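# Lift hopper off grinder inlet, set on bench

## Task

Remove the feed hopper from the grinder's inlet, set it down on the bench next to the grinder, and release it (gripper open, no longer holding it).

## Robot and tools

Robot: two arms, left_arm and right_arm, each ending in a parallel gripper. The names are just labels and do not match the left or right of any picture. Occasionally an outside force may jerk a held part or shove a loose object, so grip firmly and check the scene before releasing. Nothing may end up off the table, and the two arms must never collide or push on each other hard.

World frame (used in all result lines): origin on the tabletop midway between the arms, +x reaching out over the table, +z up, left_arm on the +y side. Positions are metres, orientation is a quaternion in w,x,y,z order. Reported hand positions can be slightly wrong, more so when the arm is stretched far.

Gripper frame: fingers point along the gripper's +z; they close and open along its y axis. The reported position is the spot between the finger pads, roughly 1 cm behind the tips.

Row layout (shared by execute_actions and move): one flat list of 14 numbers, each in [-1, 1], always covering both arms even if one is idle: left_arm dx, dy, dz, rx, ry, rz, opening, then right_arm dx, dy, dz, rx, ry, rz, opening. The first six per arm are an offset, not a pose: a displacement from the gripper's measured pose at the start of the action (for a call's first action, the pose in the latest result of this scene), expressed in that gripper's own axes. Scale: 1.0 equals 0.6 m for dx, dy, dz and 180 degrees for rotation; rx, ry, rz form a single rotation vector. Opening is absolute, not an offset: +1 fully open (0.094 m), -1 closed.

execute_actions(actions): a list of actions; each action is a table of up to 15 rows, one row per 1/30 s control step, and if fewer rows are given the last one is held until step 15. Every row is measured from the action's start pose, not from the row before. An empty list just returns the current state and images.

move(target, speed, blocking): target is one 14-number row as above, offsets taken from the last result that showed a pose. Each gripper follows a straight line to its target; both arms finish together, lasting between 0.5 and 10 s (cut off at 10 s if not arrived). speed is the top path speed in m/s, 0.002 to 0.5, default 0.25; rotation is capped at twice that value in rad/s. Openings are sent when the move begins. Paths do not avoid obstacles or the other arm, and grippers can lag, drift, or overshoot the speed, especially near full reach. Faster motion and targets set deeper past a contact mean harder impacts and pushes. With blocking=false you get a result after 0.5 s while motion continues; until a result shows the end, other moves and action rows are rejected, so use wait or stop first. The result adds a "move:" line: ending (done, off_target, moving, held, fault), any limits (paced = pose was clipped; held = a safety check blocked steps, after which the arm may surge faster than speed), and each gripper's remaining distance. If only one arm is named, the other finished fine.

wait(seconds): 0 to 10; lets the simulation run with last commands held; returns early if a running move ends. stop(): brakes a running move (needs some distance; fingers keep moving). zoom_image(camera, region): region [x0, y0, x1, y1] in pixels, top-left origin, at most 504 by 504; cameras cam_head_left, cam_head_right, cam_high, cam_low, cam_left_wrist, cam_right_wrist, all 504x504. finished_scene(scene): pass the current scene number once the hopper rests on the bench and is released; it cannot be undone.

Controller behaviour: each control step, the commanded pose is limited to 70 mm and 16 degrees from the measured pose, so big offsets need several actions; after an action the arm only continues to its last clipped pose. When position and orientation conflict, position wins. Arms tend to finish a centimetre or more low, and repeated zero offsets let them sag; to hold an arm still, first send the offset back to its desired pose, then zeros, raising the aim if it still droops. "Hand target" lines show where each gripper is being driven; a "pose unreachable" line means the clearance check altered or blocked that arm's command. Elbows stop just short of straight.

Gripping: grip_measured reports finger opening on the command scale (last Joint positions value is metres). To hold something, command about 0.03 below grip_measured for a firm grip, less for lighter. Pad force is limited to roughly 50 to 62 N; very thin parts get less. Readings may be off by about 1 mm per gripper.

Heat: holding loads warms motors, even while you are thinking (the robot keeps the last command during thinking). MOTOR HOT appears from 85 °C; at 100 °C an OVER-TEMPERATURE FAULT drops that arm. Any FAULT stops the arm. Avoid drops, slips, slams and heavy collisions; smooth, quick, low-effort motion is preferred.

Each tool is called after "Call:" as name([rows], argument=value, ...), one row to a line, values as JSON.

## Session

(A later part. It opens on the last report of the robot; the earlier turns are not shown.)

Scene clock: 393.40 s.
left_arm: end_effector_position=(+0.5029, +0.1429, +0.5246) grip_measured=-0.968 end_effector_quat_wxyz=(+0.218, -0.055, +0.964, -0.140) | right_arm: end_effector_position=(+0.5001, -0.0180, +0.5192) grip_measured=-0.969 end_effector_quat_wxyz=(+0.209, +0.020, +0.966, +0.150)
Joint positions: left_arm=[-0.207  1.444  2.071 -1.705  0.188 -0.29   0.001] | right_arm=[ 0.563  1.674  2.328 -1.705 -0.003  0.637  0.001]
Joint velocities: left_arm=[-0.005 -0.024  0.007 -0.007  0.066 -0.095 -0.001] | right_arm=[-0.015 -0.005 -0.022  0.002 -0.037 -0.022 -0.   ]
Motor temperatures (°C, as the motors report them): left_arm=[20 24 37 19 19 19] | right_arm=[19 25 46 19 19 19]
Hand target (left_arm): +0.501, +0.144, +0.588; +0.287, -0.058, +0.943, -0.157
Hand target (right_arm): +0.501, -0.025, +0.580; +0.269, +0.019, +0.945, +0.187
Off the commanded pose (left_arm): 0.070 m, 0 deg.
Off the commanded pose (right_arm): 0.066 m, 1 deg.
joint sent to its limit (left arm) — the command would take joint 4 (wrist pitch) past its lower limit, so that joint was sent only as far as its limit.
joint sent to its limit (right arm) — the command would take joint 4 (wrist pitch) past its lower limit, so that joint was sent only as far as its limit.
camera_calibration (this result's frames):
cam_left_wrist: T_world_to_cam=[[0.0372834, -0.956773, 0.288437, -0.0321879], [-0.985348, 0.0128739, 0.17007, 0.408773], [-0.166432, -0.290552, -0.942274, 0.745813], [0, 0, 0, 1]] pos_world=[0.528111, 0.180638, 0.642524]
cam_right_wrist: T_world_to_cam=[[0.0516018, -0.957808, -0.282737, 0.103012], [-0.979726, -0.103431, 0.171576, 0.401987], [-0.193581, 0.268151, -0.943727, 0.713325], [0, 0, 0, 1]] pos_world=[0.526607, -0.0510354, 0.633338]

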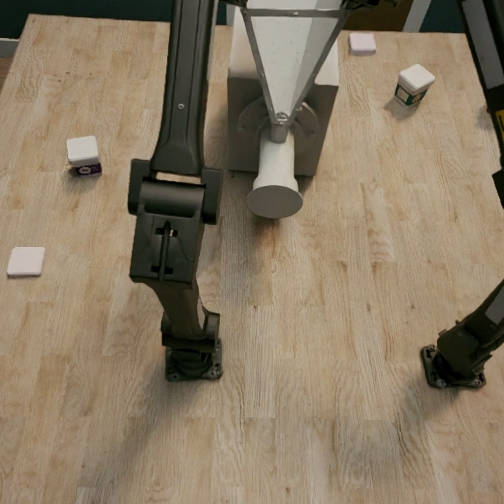

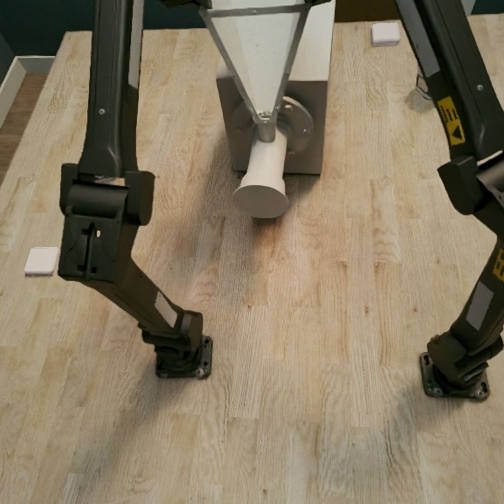

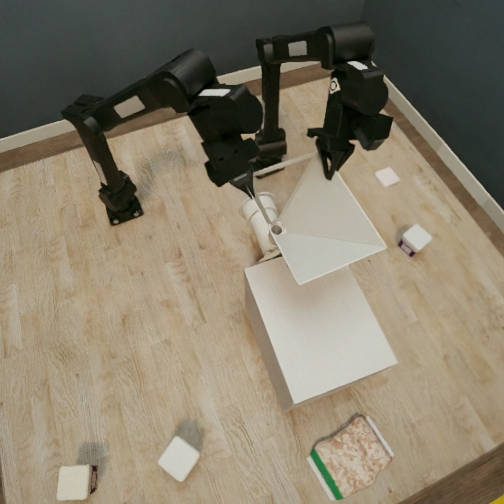

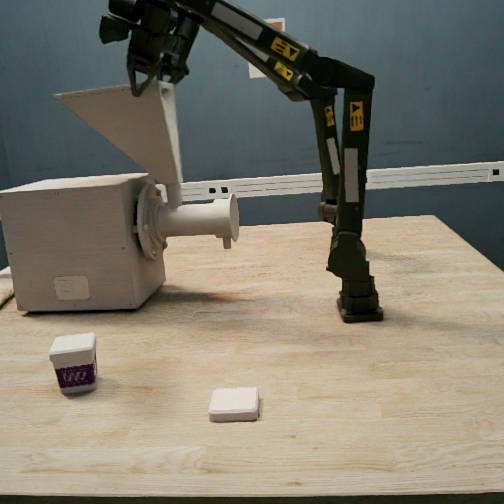

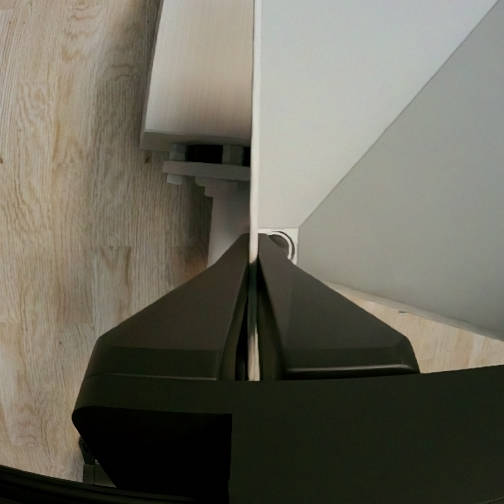

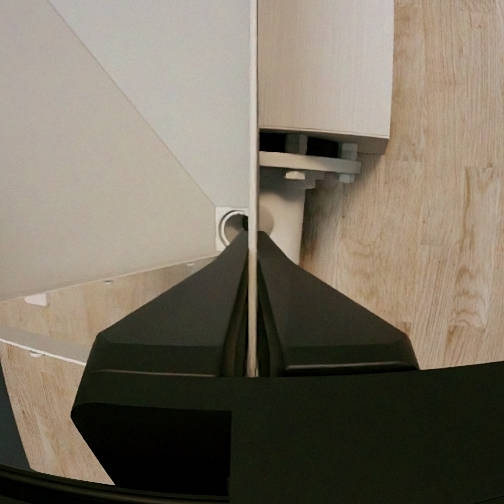

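Call:
execute_actions([
  [[0.0024,-0.028,-0.113,0,0,0,-1, 0.0057,0.031,-0.1072,0,0,0,-1]],
  [[-0.0617,-0.0338,-0.0925,0,0,0,-1, -0.059,0.0325,-0.0885,0,0,0,-1]],
  [[0.0024,-0.028,-0.113,0,0,0,-1, 0.0057,0.031,-0.1072,0,0,0,-1]],
])

Scene clock: 407.37 s.
left_arm: end_effector_position=(+0.5008, +0.1432, +0.5603) grip_measured=-0.971 end_effector_quat_wxyz=(+0.256, -0.058, +0.953, -0.150) | right_arm: end_effector_position=(+0.4981, -0.0184, +0.5558) grip_measured=-0.969 end_effector_quat_wxyz=(+0.252, +0.035, +0.953, +0.162)
Joint positions: left_arm=[-0.206  1.445  2.156 -1.705  0.191 -0.307  0.001] | right_arm=[ 0.579  1.678  2.419 -1.705  0.041  0.67   0.001]
Joint velocities: left_arm=[-0.005  0.015 -0.002 -0.012 -0.007 -0.037 -0.001] | right_arm=[-0.015  0.005 -0.022 -0.007 -0.066  0.022 -0.001]
Motor temperatures (°C, as the motors report them): left_arm=[20 23 42 19 19 19] | right_arm=[19 24 51 19 19 19]
Hand target (left_arm): +0.475, +0.144, +0.606; +0.304, -0.061, +0.936, -0.165
Hand target (right_arm): +0.474, -0.022, +0.599; +0.283, +0.032, +0.938, +0.196
Off the commanded pose (left_arm): 0.055 m, 1 deg.
Off the commanded pose (right_arm): 0.052 m, 2 deg.
joint sent to its limit (left arm) — the command would take joint 4 (wrist pitch) past its lower limit, so that joint was sent only as far as its limit.
joint sent to its limit (right arm) — the command would take joint 4 (wrist pitch) past its lower limit, so that joint was sent only as far as its limit.
camera_calibration (this result's frames):
cam_left_wrist: T_world_to_cam=[[0.0267203, -0.950118, 0.310743, -0.0503501], [-0.995804, 0.00191638, 0.0914871, 0.451524], [-0.087519, -0.311884, -0.946081, 0.744855], [0, 0, 0, 1]] pos_world=[0.516164, 0.183605, 0.67903]
cam_right_wrist: T_world_to_cam=[[0.0413994, -0.949684, -0.310461, 0.133681], [-0.993708, -0.0715006, 0.0862073, 0.448731], [-0.104068, 0.304939, -0.946669, 0.705294], [0, 0, 0, 1]] pos_world=[0.513772, -0.0560318, 0.670499]

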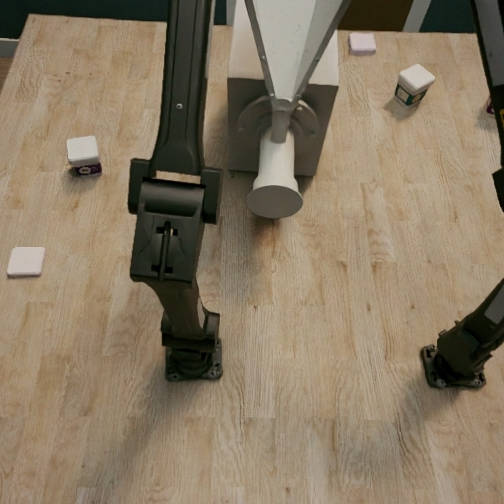

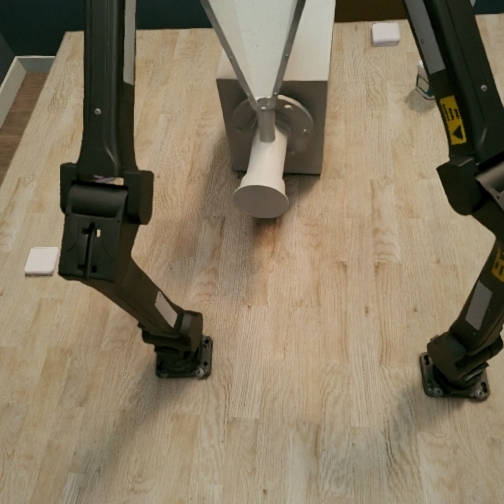

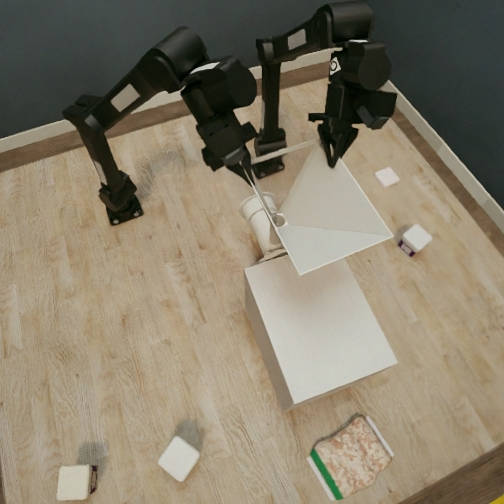

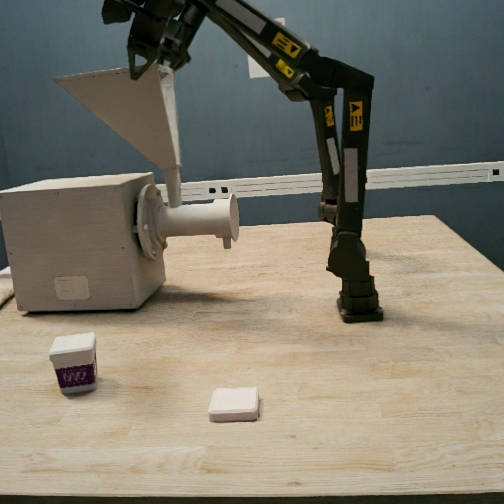

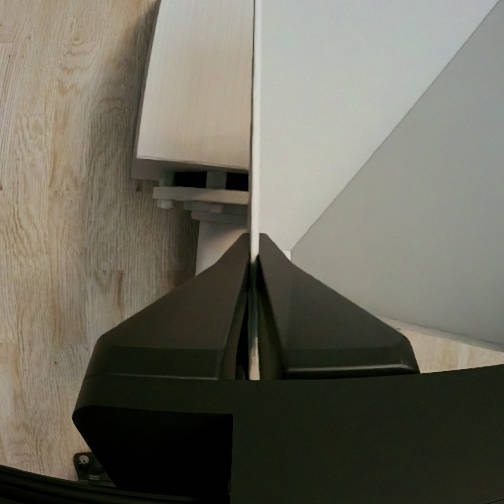

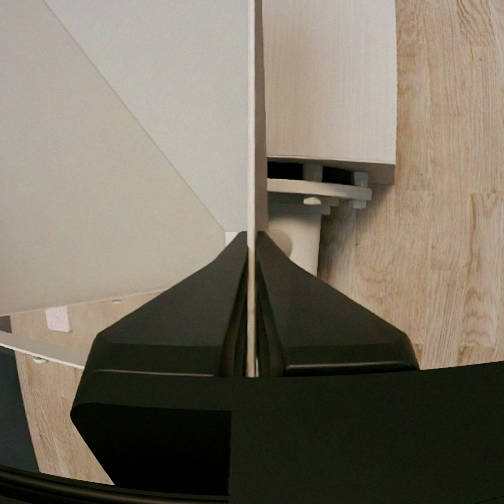

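Call:
zoom_image(camera="cam_low", region=[100, 100, 260, 260])

Region (100, 100, 260, 260) of cam_low's 504x504 image, scaled by 3.150, with more detail than that image has.

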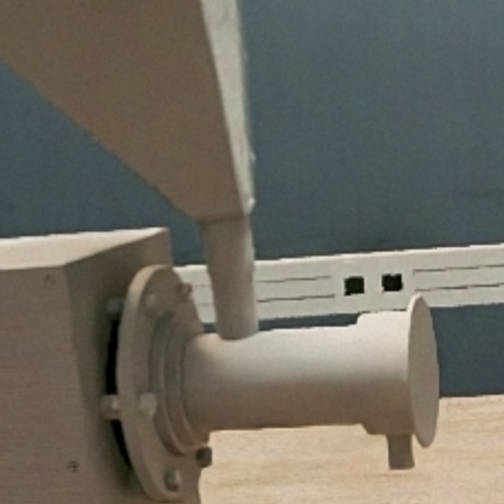

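Call:
execute_actions([
  [[-0.0288,-0.0285,-0.084,0,0,0,-1, -0.0262,0.0285,-0.0792,0,0,0,-1]],
])

Scene clock: 419.43 s.
left_arm: end_effector_position=(+0.5022, +0.1440, +0.5690) grip_measured=-0.971 end_effector_quat_wxyz=(+0.267, -0.057, +0.950, -0.149) | right_arm: end_effector_position=(+0.5000, -0.0176, +0.5618) grip_measured=-0.969 end_effector_quat_wxyz=(+0.259, +0.034, +0.951, +0.165)
Joint positions: left_arm=[-0.206  1.451  2.183 -1.705  0.185 -0.307  0.001] | right_arm=[ 0.579  1.686  2.443 -1.705  0.045  0.667  0.001]
Joint velocities: left_arm=[ 0.005 -0.005 -0.017  0.002 -0.066 -0.051  0.002] | right_arm=[ 0.005  0.015 -0.002 -0.002 -0.022 -0.007 -0.001]
Motor temperatures (°C, as the motors report them): left_arm=[20 23 39 19 19 19] | right_arm=[19 24 47 19 19 19]
Hand target (left_arm): +0.487, +0.143, +0.612; +0.312, -0.061, +0.934, -0.165
Hand target (right_arm): +0.485, -0.021, +0.605; +0.295, +0.033, +0.935, +0.195
Off the commanded pose (left_arm): 0.048 m, 1 deg.
Off the commanded pose (right_arm): 0.047 m, 1 deg.
joint sent to its limit (left arm) — the command would take joint 4 (wrist pitch) past its lower limit, so that joint was sent only as far as its limit.
joint sent to its limit (right arm) — the command would take joint 4 (wrist pitch) past its lower limit, so that joint was sent only as far as its limit.
camera_calibration (this result's frames):
cam_left_wrist: T_world_to_cam=[[0.0226474, -0.950723, 0.309213, -0.0493334], [-0.99757, -0.00110568, 0.0696646, 0.465805], [-0.0658899, -0.310039, -0.948438, 0.743689], [0, 0, 0, 1]] pos_world=[0.514792, 0.184185, 0.688147]
cam_right_wrist: T_world_to_cam=[[0.0467488, -0.947944, -0.314987, 0.136108], [-0.994933, -0.0722875, 0.0698843, 0.459887], [-0.089016, 0.310124, -0.94652, 0.703471], [0, 0, 0, 1]] pos_world=[0.513814, -0.0558966, 0.676583]

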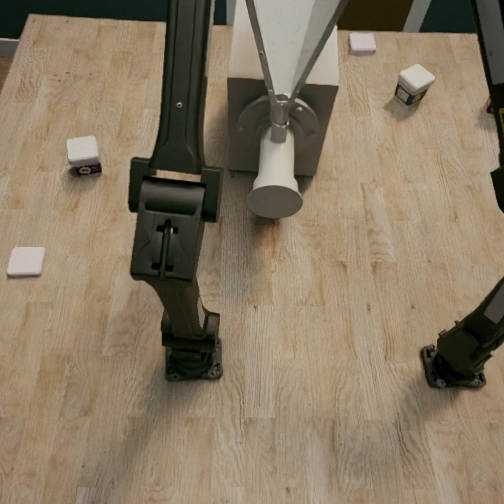

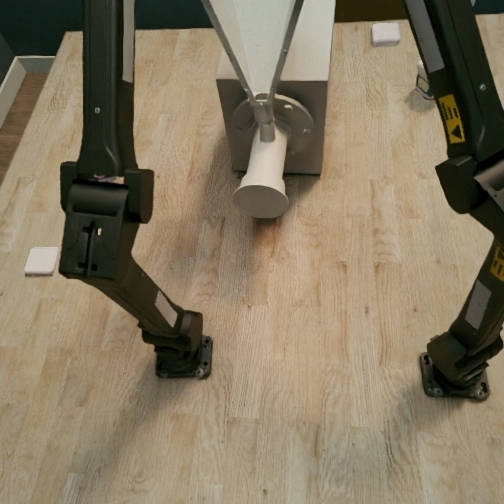

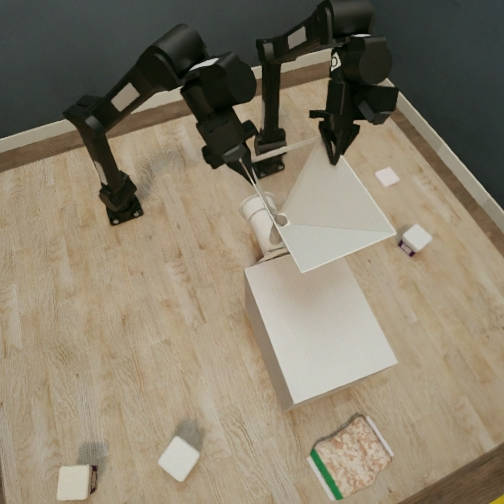

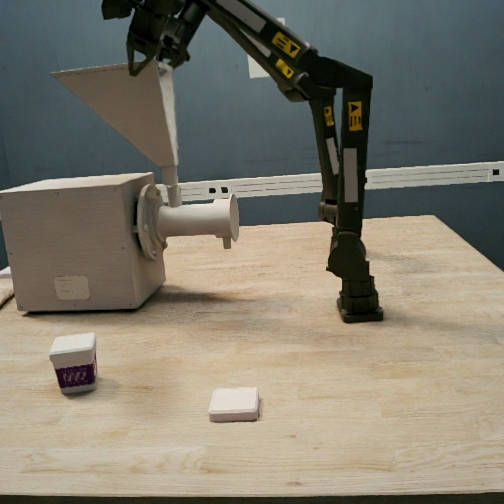

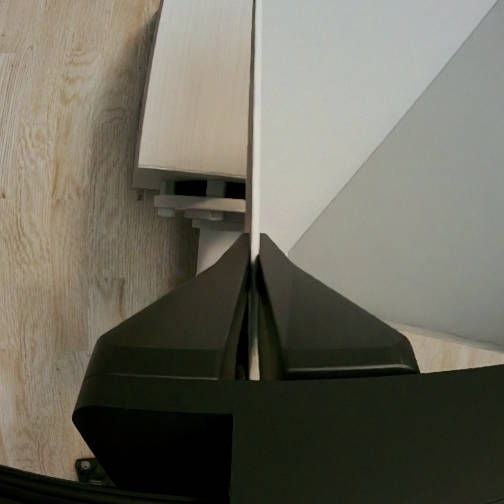

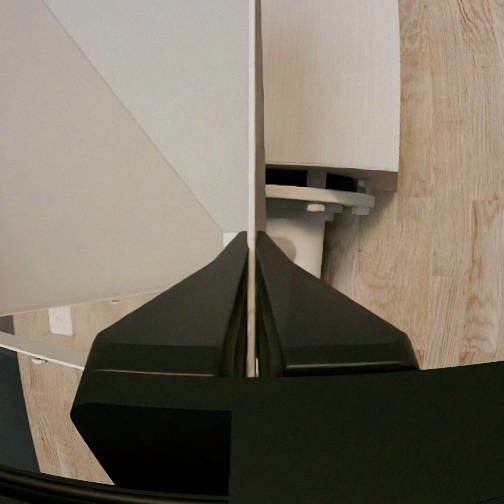

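Call:
zoom_image(camera="cam_low", region=[100, 100, 260, 260])

Region (100, 100, 260, 260) of cam_low's 504x504 image, scaled by 3.150, with more detail than that image has.

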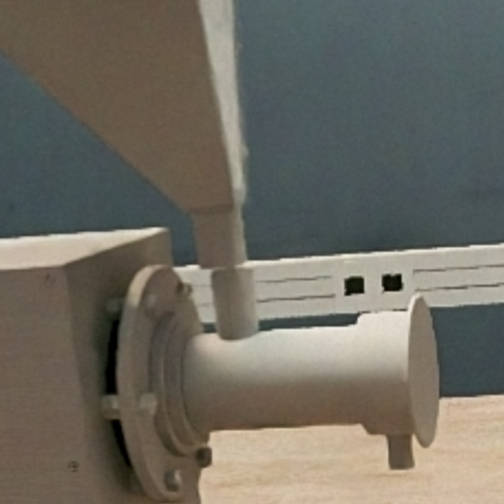

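Call:
execute_actions([
  [[-0.0222,-0.027,-0.0848,0,-0.01,0,-1, -0.021,0.0298,-0.0843,0,-0.01,0,-1]],
])

Scene clock: 466.23 s.
left_arm: end_effector_position=(+0.5020, +0.1454, +0.5748) grip_measured=-0.971 end_effector_quat_wxyz=(+0.275, -0.055, +0.949, -0.145) | right_arm: end_effector_position=(+0.4986, -0.0164, +0.5672) grip_measured=-0.969 end_effector_quat_wxyz=(+0.270, +0.033, +0.949, +0.161)
Joint positions: left_arm=[-0.207  1.451  2.198 -1.705  0.174 -0.301  0.001] | right_arm=[ 0.59   1.687  2.457 -1.705  0.07   0.667  0.001]
Joint velocities: left_arm=[-0.005 -0.005 -0.007 -0.012 -0.037 -0.051 -0.   ] | right_arm=[-0.005 -0.005  0.002  0.002  0.037 -0.007  0.001]
Motor temperatures (°C, as the motors report them): left_arm=[20 23 38 19 19 19] | right_arm=[19 24 47 19 19 19]
Hand target (left_arm): +0.484, +0.144, +0.618; +0.320, -0.061, +0.932, -0.160
Hand target (right_arm): +0.482, -0.020, +0.612; +0.308, +0.034, +0.931, +0.191
Off the commanded pose (left_arm): 0.049 m, 1 deg.
Off the commanded pose (right_arm): 0.050 m, 1 deg.
joint sent to its limit (left arm) — the command would take joint 4 (wrist pitch) past its lower limit, so that joint was sent only as far as its limit.
joint sent to its limit (right arm) — the command would take joint 4 (wrist pitch) past its lower limit, so that joint was sent only as far as its limit.
camera_calibration (this result's frames):
cam_left_wrist: T_world_to_cam=[[0.0178413, -0.953974, 0.299357, -0.0411989], [-0.998615, -0.00217972, 0.0525701, 0.475722], [-0.049498, -0.29988, -0.952692, 0.742351], [0, 0, 0, 1]] pos_world=[0.512543, 0.184351, 0.694556]
cam_right_wrist: T_world_to_cam=[[0.0503282, -0.951068, -0.304855, 0.131436], [-0.996486, -0.0682807, 0.0485092, 0.471175], [-0.0669513, 0.301342, -0.951163, 0.699537], [0, 0, 0, 1]] pos_world=[0.509739, -0.0536232, 0.682586]

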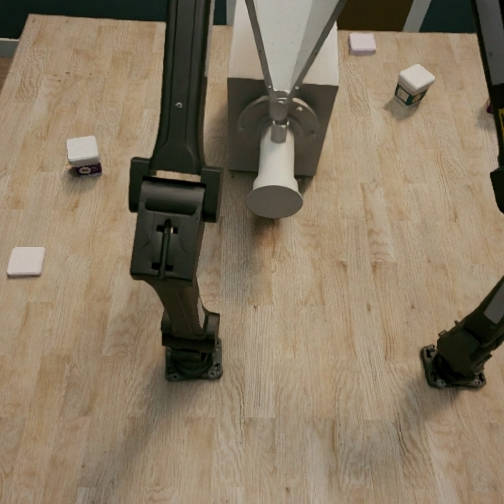

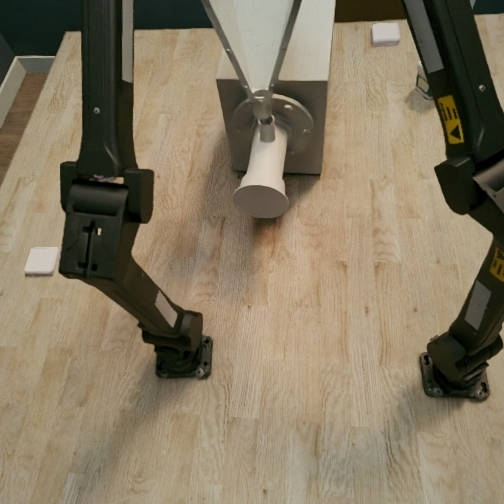

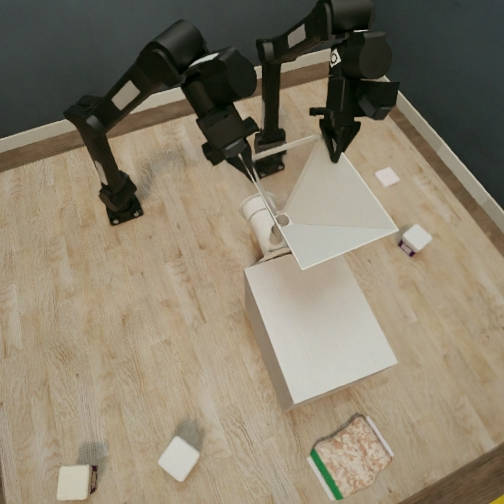

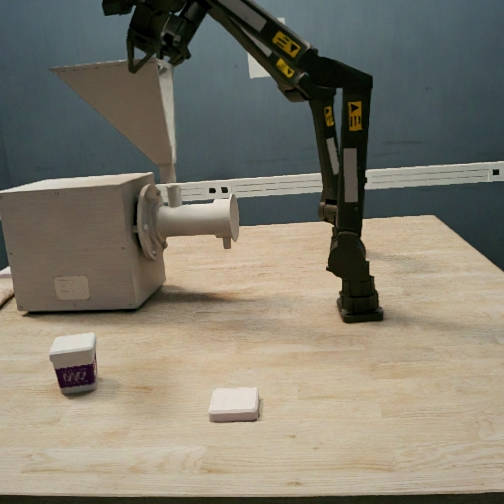

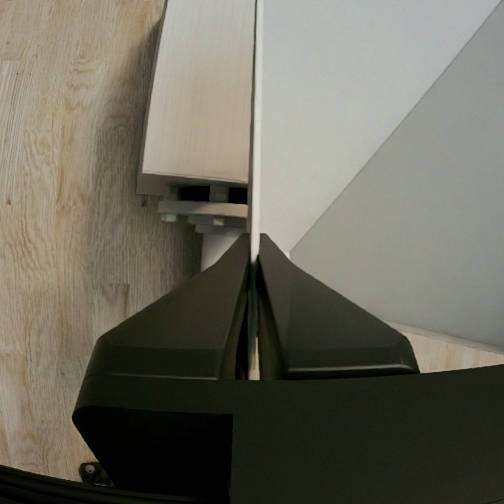

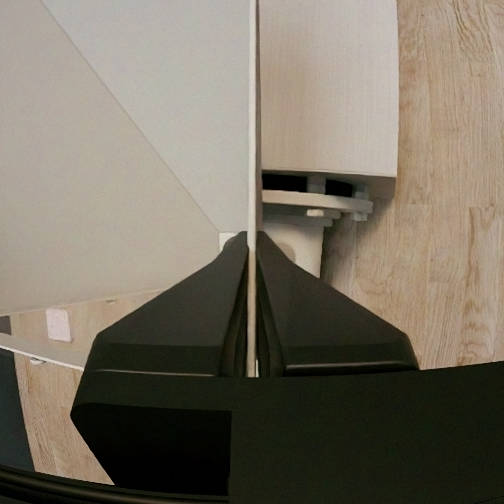

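Call:
zoom_image(camera="cam_low", region=[100, 100, 260, 260])

Region (100, 100, 260, 260) of cam_low's 504x504 image, scaled by 3.150, with more detail than that image has.

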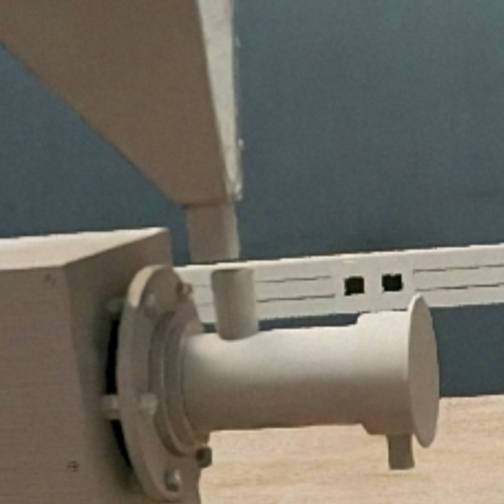

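Call:
execute_actions([
  [[-0.0105,-0.0803,-0.0665,0,0,0,-1, -0.0292,-0.0275,-0.0968,0,0,0,-1]],
])

Scene clock: 481.43 s.
left_arm: end_effector_position=(+0.5003, +0.1178, +0.5893) grip_measured=-0.971 end_effector_quat_wxyz=(+0.290, -0.056, +0.945, -0.144) | right_arm: end_effector_position=(+0.4995, -0.0446, +0.5818) grip_measured=-0.968 end_effector_quat_wxyz=(+0.281, +0.033, +0.945, +0.165)
Joint positions: left_arm=[-0.287  1.469  2.254 -1.705  0.116 -0.367  0.001] | right_arm=[ 0.538  1.652  2.449 -1.705  0.044  0.623  0.001]
Joint velocities: left_arm=[-0.015  0.005 -0.017 -0.007 -0.081 -0.007  0.001] | right_arm=[-0.015 -0.015  0.017 -0.002  0.066 -0.037 -0.001]
Motor temperatures (°C, as the motors report them): left_arm=[20 23 38 19 19 19] | right_arm=[19 25 47 19 19 19]
Hand target (left_arm): +0.484, +0.112, +0.622; +0.322, -0.056, +0.931, -0.161
Hand target (right_arm): +0.482, -0.052, +0.615; +0.308, +0.031, +0.933, +0.186
Off the commanded pose (left_arm): 0.039 m, 2 deg.
Off the commanded pose (right_arm): 0.039 m, 1 deg.
joint sent to its limit (left arm) — the command would take joint 4 (wrist pitch) past its lower limit, so that joint was sent only as far as its limit.
joint sent to its limit (right arm) — the command would take joint 4 (wrist pitch) past its lower limit, so that joint was sent only as far as its limit.
camera_calibration (this result's frames):
cam_left_wrist: T_world_to_cam=[[0.0160229, -0.954511, 0.297744, -0.0699165], [-0.999691, -0.00962929, 0.0229281, 0.492048], [-0.019018, -0.298019, -0.95437, 0.733376], [0, 0, 0, 1]] pos_world=[0.506963, 0.156562, 0.709448]
cam_right_wrist: T_world_to_cam=[[0.0561166, -0.948305, -0.312359, 0.110666], [-0.997425, -0.0672407, 0.0249477, 0.483647], [-0.0446612, 0.310154, -0.949637, 0.710324], [0, 0, 0, 1]] pos_world=[0.507915, -0.082844, 0.697051]

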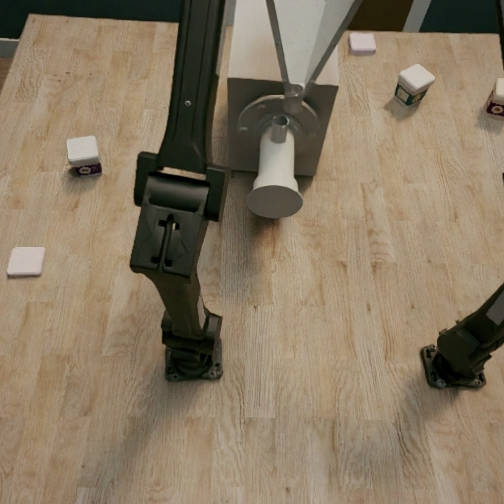

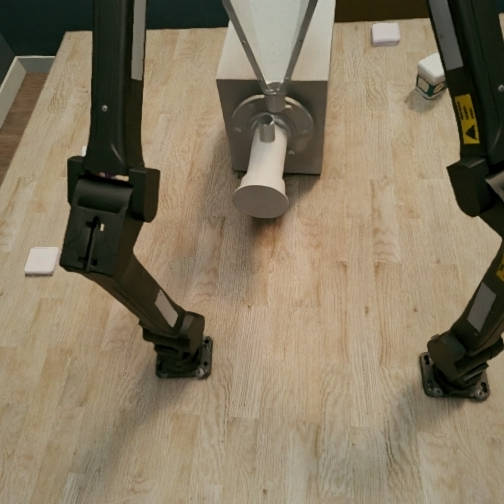

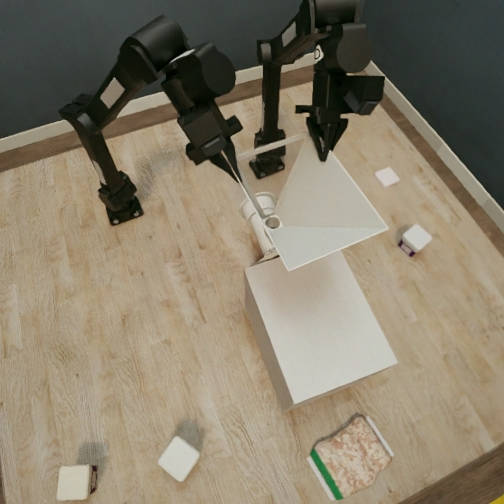

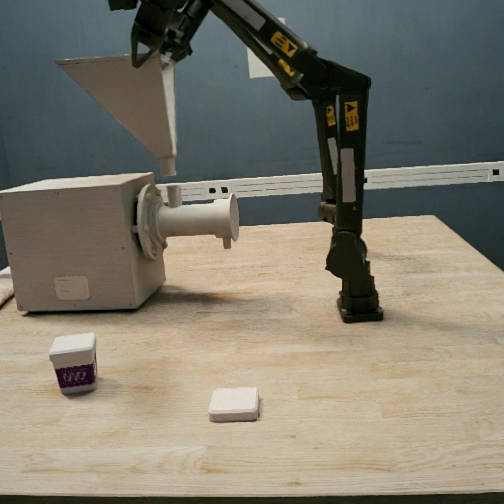

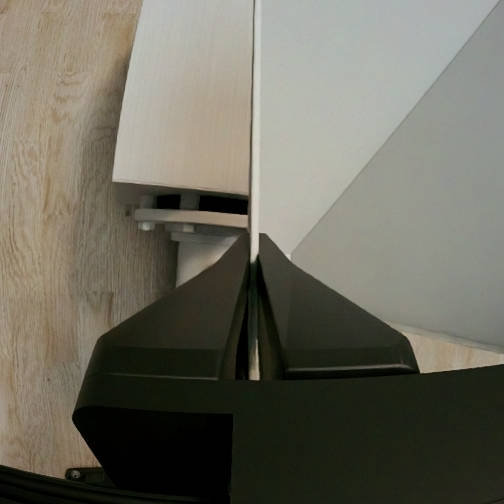

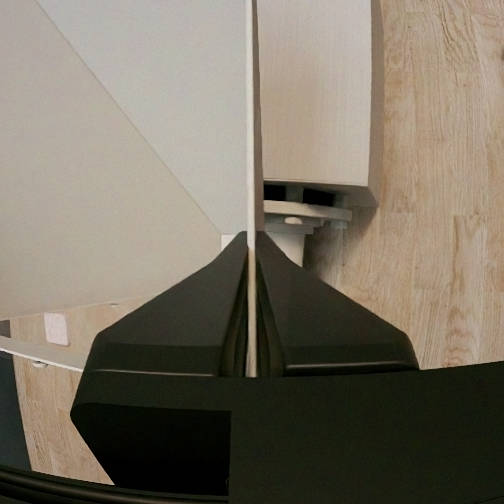

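Call:
execute_actions([
  [[0.0253,-0.0823,-0.0548,0,0,0,-1, 0.0025,-0.0463,-0.091,0,0,0,-1]],
  [[0.0253,-0.0823,-0.0548,0,0,0,-1, 0.0025,-0.0463,-0.091,0,0,0,-1]],
])

Scene clock: 516.40 s.
left_arm: end_effector_position=(+0.4711, +0.0436, +0.5936) grip_measured=-0.971 end_effector_quat_wxyz=(+0.297, -0.059, +0.944, -0.134) | right_arm: end_effector_position=(+0.4705, -0.1218, +0.5871) grip_measured=-0.967 end_effector_quat_wxyz=(+0.275, +0.042, +0.947, +0.162)
Joint positions: left_arm=[-0.518  1.463  2.259 -1.705 -0.05  -0.548  0.001] | right_arm=[ 0.407  1.484  2.267 -1.705 -0.03   0.536  0.002]
Joint velocities: left_arm=[ 0.005 -0.005 -0.007 -0.022 -0.051 -0.066 -0.001] | right_arm=[-0.015 -0.005 -0.012  0.002  0.022  0.037  0.   ]
Motor temperatures (°C, as the motors report them): left_arm=[20 23 36 19 19 19] | right_arm=[19 25 44 19 19 19]
Hand target (left_arm): +0.455, +0.041, +0.621; +0.321, -0.055, +0.933, -0.154
Hand target (right_arm): +0.454, -0.125, +0.615; +0.302, +0.037, +0.936, +0.177
Off the commanded pose (left_arm): 0.034 m, 1 deg.
Off the commanded pose (right_arm): 0.034 m, 0 deg.
joint sent to its limit (left arm) — the command would take joint 4 (wrist pitch) past its lower limit, so that joint was sent only as far as its limit.
joint sent to its limit (right arm) — the command would take joint 4 (wrist pitch) past its lower limit, so that joint was sent only as far as its limit.
camera_calibration (this result's frames):
cam_left_wrist: T_world_to_cam=[[0.0247268, -0.9594, 0.280963, -0.135528], [-0.999689, -0.022778, 0.0102001, 0.470214], [-0.0033862, -0.281128, -0.959664, 0.709858], [0, 0, 0, 1]] pos_world=[0.475822, 0.0802463, 0.714507]
cam_right_wrist: T_world_to_cam=[[0.0354275, -0.949712, -0.311113, 0.0495513], [-0.997916, -0.0504179, 0.0402712, 0.44268], [-0.0539317, 0.309038, -0.949519, 0.742231], [0, 0, 0, 1]] pos_world=[0.480032, -0.159999, 0.702351]

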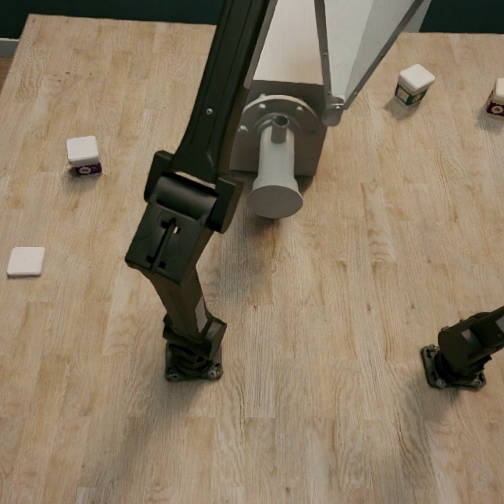

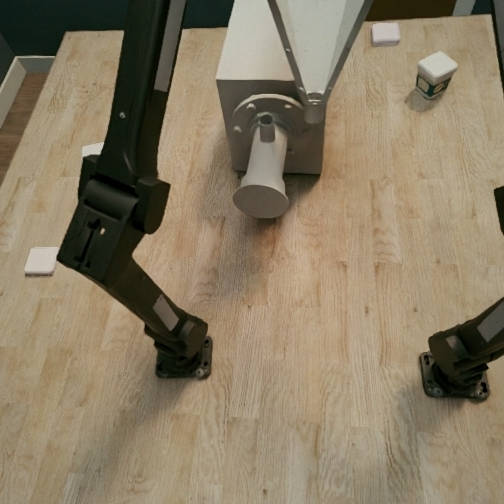

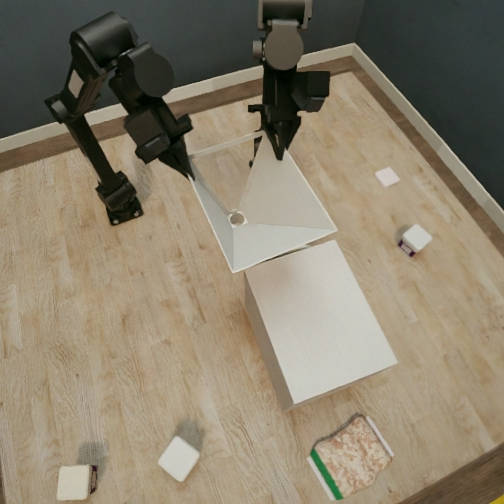

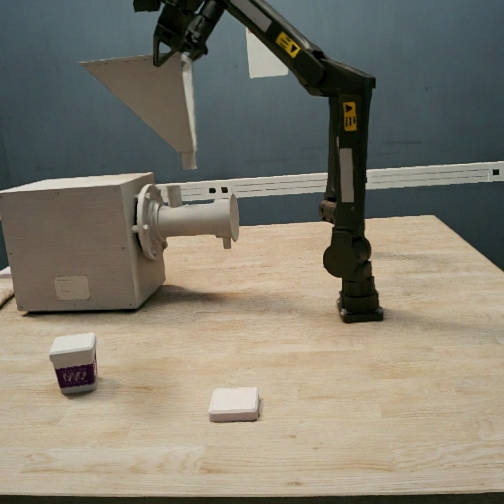

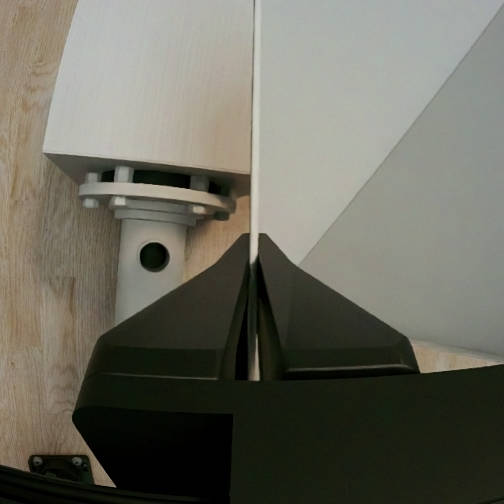

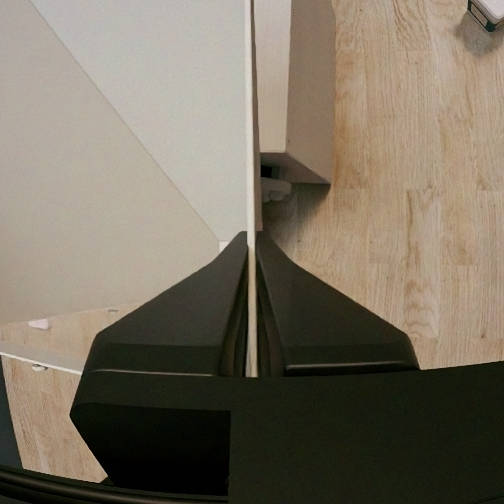

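Call:
execute_actions([
  [[0.049,-0.0645,-0.0208,0,0.015,0,-1, 0.027,-0.0598,-0.0522,0,0.015,0,-1]],
  [[0.049,-0.0645,-0.0208,0,0.015,0,-1, 0.027,-0.0598,-0.0522,0,0.015,0,-1]],
])

Scene clock: 539.27 s.
left_arm: end_effector_position=(+0.4420, -0.0350, +0.5506) grip_measured=-0.971 end_effector_quat_wxyz=(+0.255, -0.052, +0.958, -0.124) | right_arm: end_effector_position=(+0.4369, -0.2023, +0.5420) grip_measured=-0.967 end_effector_quat_wxyz=(+0.223, +0.061, +0.959, +0.164)
Joint positions: left_arm=[-0.723  1.481  2.173 -1.702 -0.133 -0.715  0.001] | right_arm=[ 0.206  1.311  1.982 -1.705 -0.174  0.412  0.002]
Joint velocities: left_arm=[-0.015 -0.005 -0.002 -0.022 -0.037 -0.081  0.   ] | right_arm=[-0.005 -0.015  0.002 -0.017 -0.022 -0.037  0.   ]
Motor temperatures (°C, as the motors report them): left_arm=[20 23 35 19 19 19] | right_arm=[19 24 43 19 19 19]
Hand target (left_arm): +0.427, -0.033, +0.576; +0.273, -0.051, +0.950, -0.145
Hand target (right_arm): +0.423, -0.201, +0.569; +0.252, +0.048, +0.951, +0.174
Off the commanded pose (left_arm): 0.031 m, 1 deg.
Off the commanded pose (right_arm): 0.031 m, 2 deg.
joint sent to its limit (left arm) — the command would take joint 4 (wrist pitch) past its lower limit, so that joint was sent only as far as its limit.
joint sent to its limit (right arm) — the command would take joint 4 (wrist pitch) past its lower limit, so that joint was sent only as far as its limit.
camera_calibration (this result's frames):
cam_left_wrist: T_world_to_cam=[[0.0293593, -0.965591, 0.258401, -0.187965], [-0.995203, -0.00410325, 0.097741, 0.390207], [-0.0933176, -0.260032, -0.96108, 0.687641], [0, 0, 0, 1]] pos_world=[0.458023, -0.00108807, 0.67131]
cam_right_wrist: T_world_to_cam=[[-0.0166, -0.945305, -0.325766, -0.00814982], [-0.988122, -0.0342719, 0.149801, 0.3466], [-0.152772, 0.324383, -0.933507, 0.760053], [0, 0, 0, 1]] pos_world=[0.458463, -0.242374, 0.654939]

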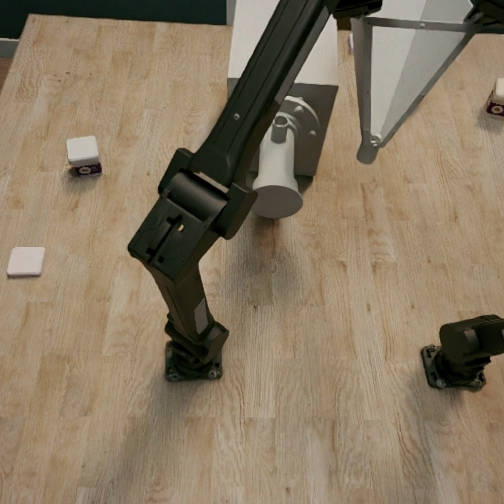

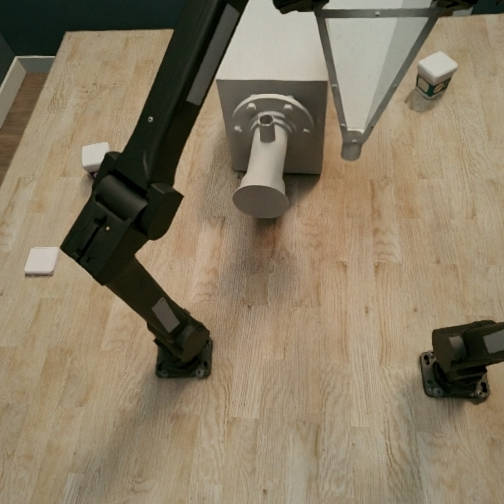

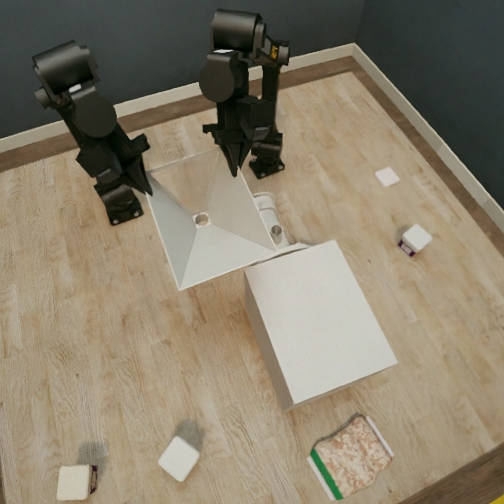

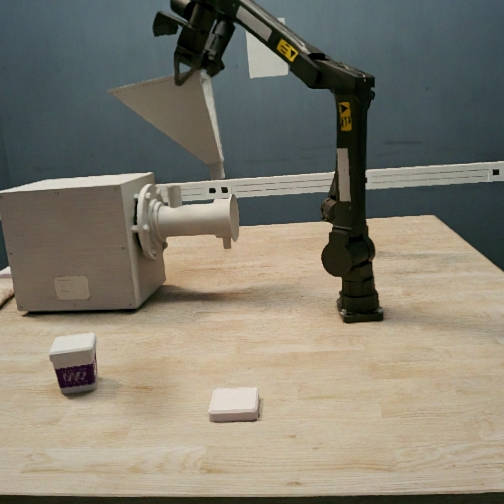

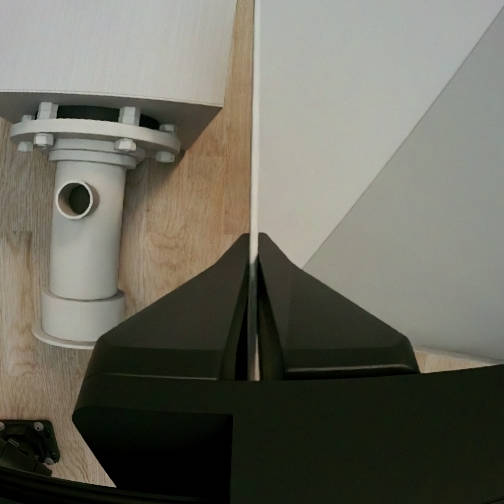

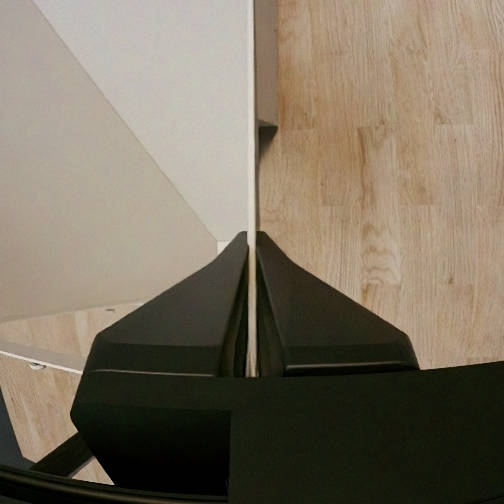

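Call:
zoom_image(camera="cam_low", region=[90, 10, 290, 210])

Call:
zoom_image(camera="cam_head_right", region=[250, 0, 504, 180])

Region (90, 10, 290, 210) of cam_low's 504x504 image, scaled by 2.520, with more detail than that image has.

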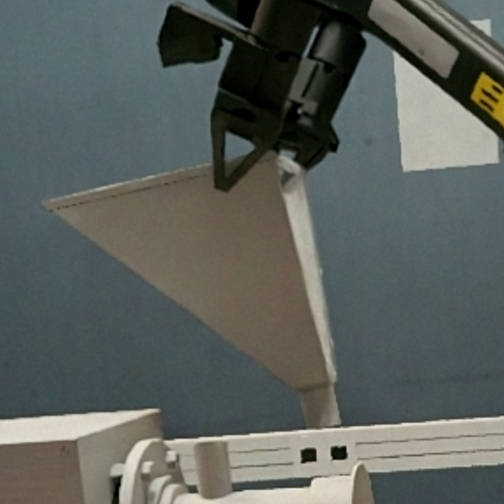

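Region (250, 0, 504, 180) of cam_head_right's 504x504 image, scaled by 1.984, with more detail than that image has; it fills the top 357 rows of this view, and the rest is white.

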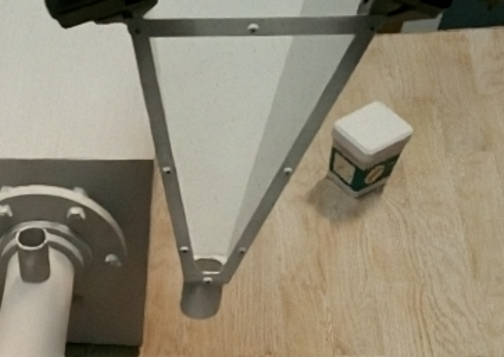

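Call:
execute_actions([
  [[0.0447,-0.0163,0.0097,0,0.025,0,-1, 0.0325,-0.0313,-0.0067,0,0.025,0,-1]],
  [[0.0447,-0.0163,0.0097,0,0.025,0,-1, 0.0325,-0.0313,-0.0067,0,0.025,0,-1]],
])

Scene clock: 582.70 s.
left_arm: end_effector_position=(+0.4250, -0.0628, +0.4703) grip_measured=-0.971 end_effector_quat_wxyz=(+0.156, -0.047, +0.981, -0.104) | right_arm: end_effector_position=(+0.4163, -0.2296, +0.4596) grip_measured=-0.967 end_effector_quat_wxyz=(+0.132, +0.079, +0.974, +0.166)
Joint positions: left_arm=[-0.762  1.491  1.998 -1.705 -0.054 -0.77   0.001] | right_arm=[ 0.112  1.245  1.721 -1.705 -0.262  0.351  0.002]
Joint velocities: left_arm=[-0.005  0.005  0.007 -0.007 -0.037 -0.037 -0.001] | right_arm=[ 0.005 -0.005 -0.007  0.012  0.022 -0.037  0.001]
Motor temperatures (°C, as the motors report them): left_arm=[20 24 34 19 19 19] | right_arm=[19 24 44 19 19 19]
Hand target (left_arm): +0.414, -0.062, +0.495; +0.176, -0.044, +0.976, -0.122
Hand target (right_arm): +0.407, -0.231, +0.489; +0.168, +0.066, +0.968, +0.175
Off the commanded pose (left_arm): 0.028 m, 2 deg.
Off the commanded pose (right_arm): 0.032 m, 2 deg.
joint sent to its limit (left arm) — the command would take joint 4 (wrist pitch) past its lower limit, so that joint was sent only as far as its limit.
joint sent to its limit (right arm) — the command would take joint 4 (wrist pitch) past its lower limit, so that joint was sent only as far as its limit.
camera_calibration (this result's frames):
cam_left_wrist: T_world_to_cam=[[0.0524037, -0.975477, 0.213774, -0.18293], [-0.955049, 0.0135914, 0.296136, 0.271848], [-0.29178, -0.219683, -0.930916, 0.674305], [0, 0, 0, 1]] pos_world=[0.465963, -0.0340056, 0.586322]
cam_right_wrist: T_world_to_cam=[[-0.0818062, -0.938874, -0.334399, -0.0285676], [-0.942689, -0.0360111, 0.331723, 0.234694], [-0.323488, 0.342371, -0.882121, 0.740437], [0, 0, 0, 1]] pos_world=[0.458429, -0.271874, 0.565749]

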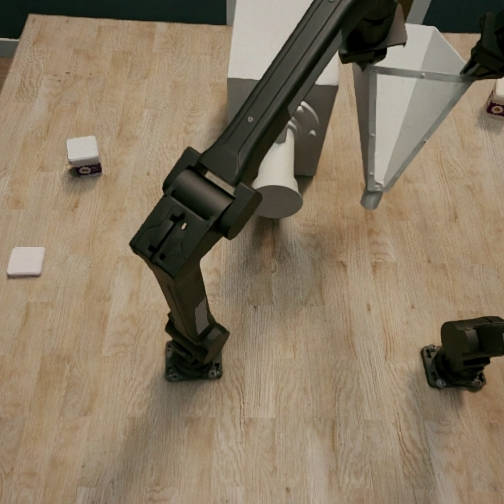

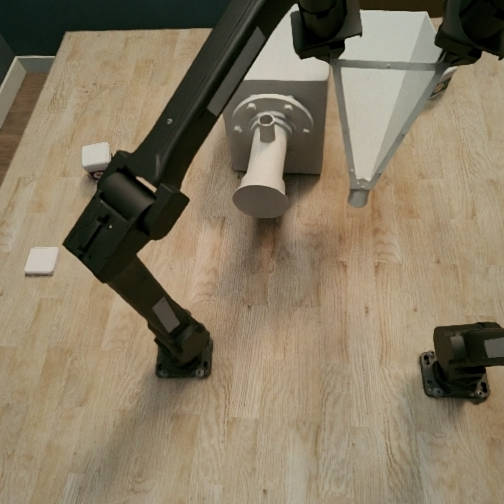

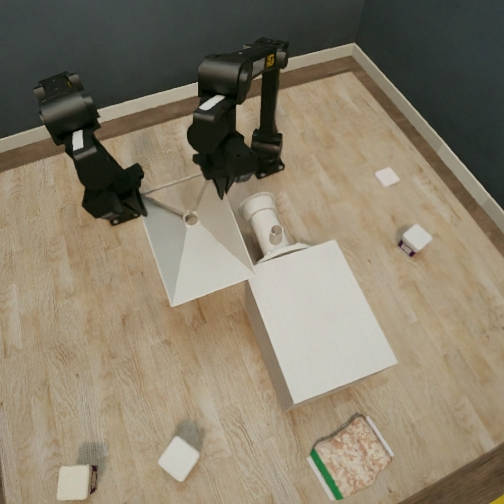

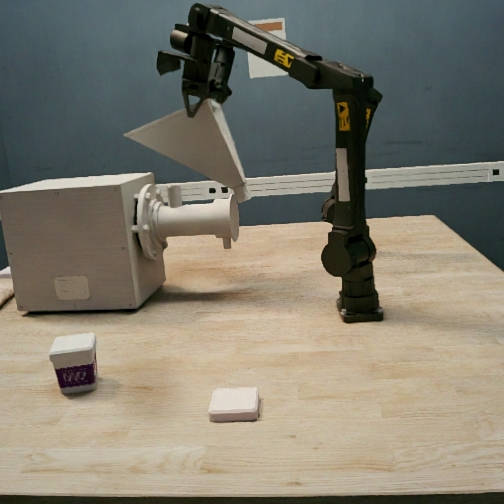

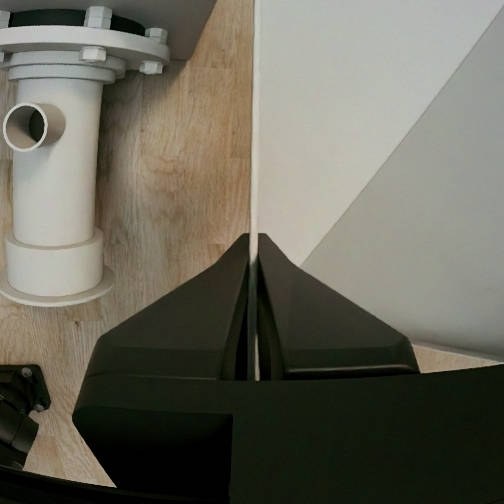

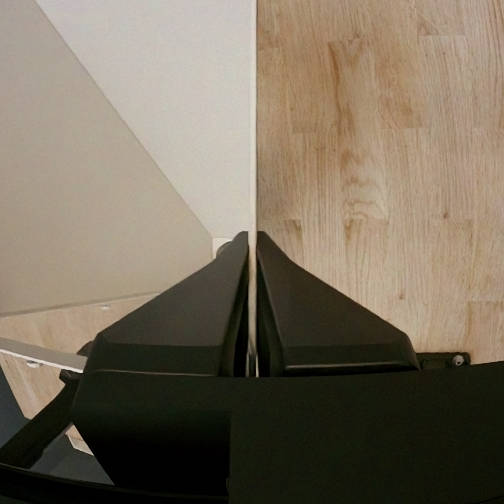

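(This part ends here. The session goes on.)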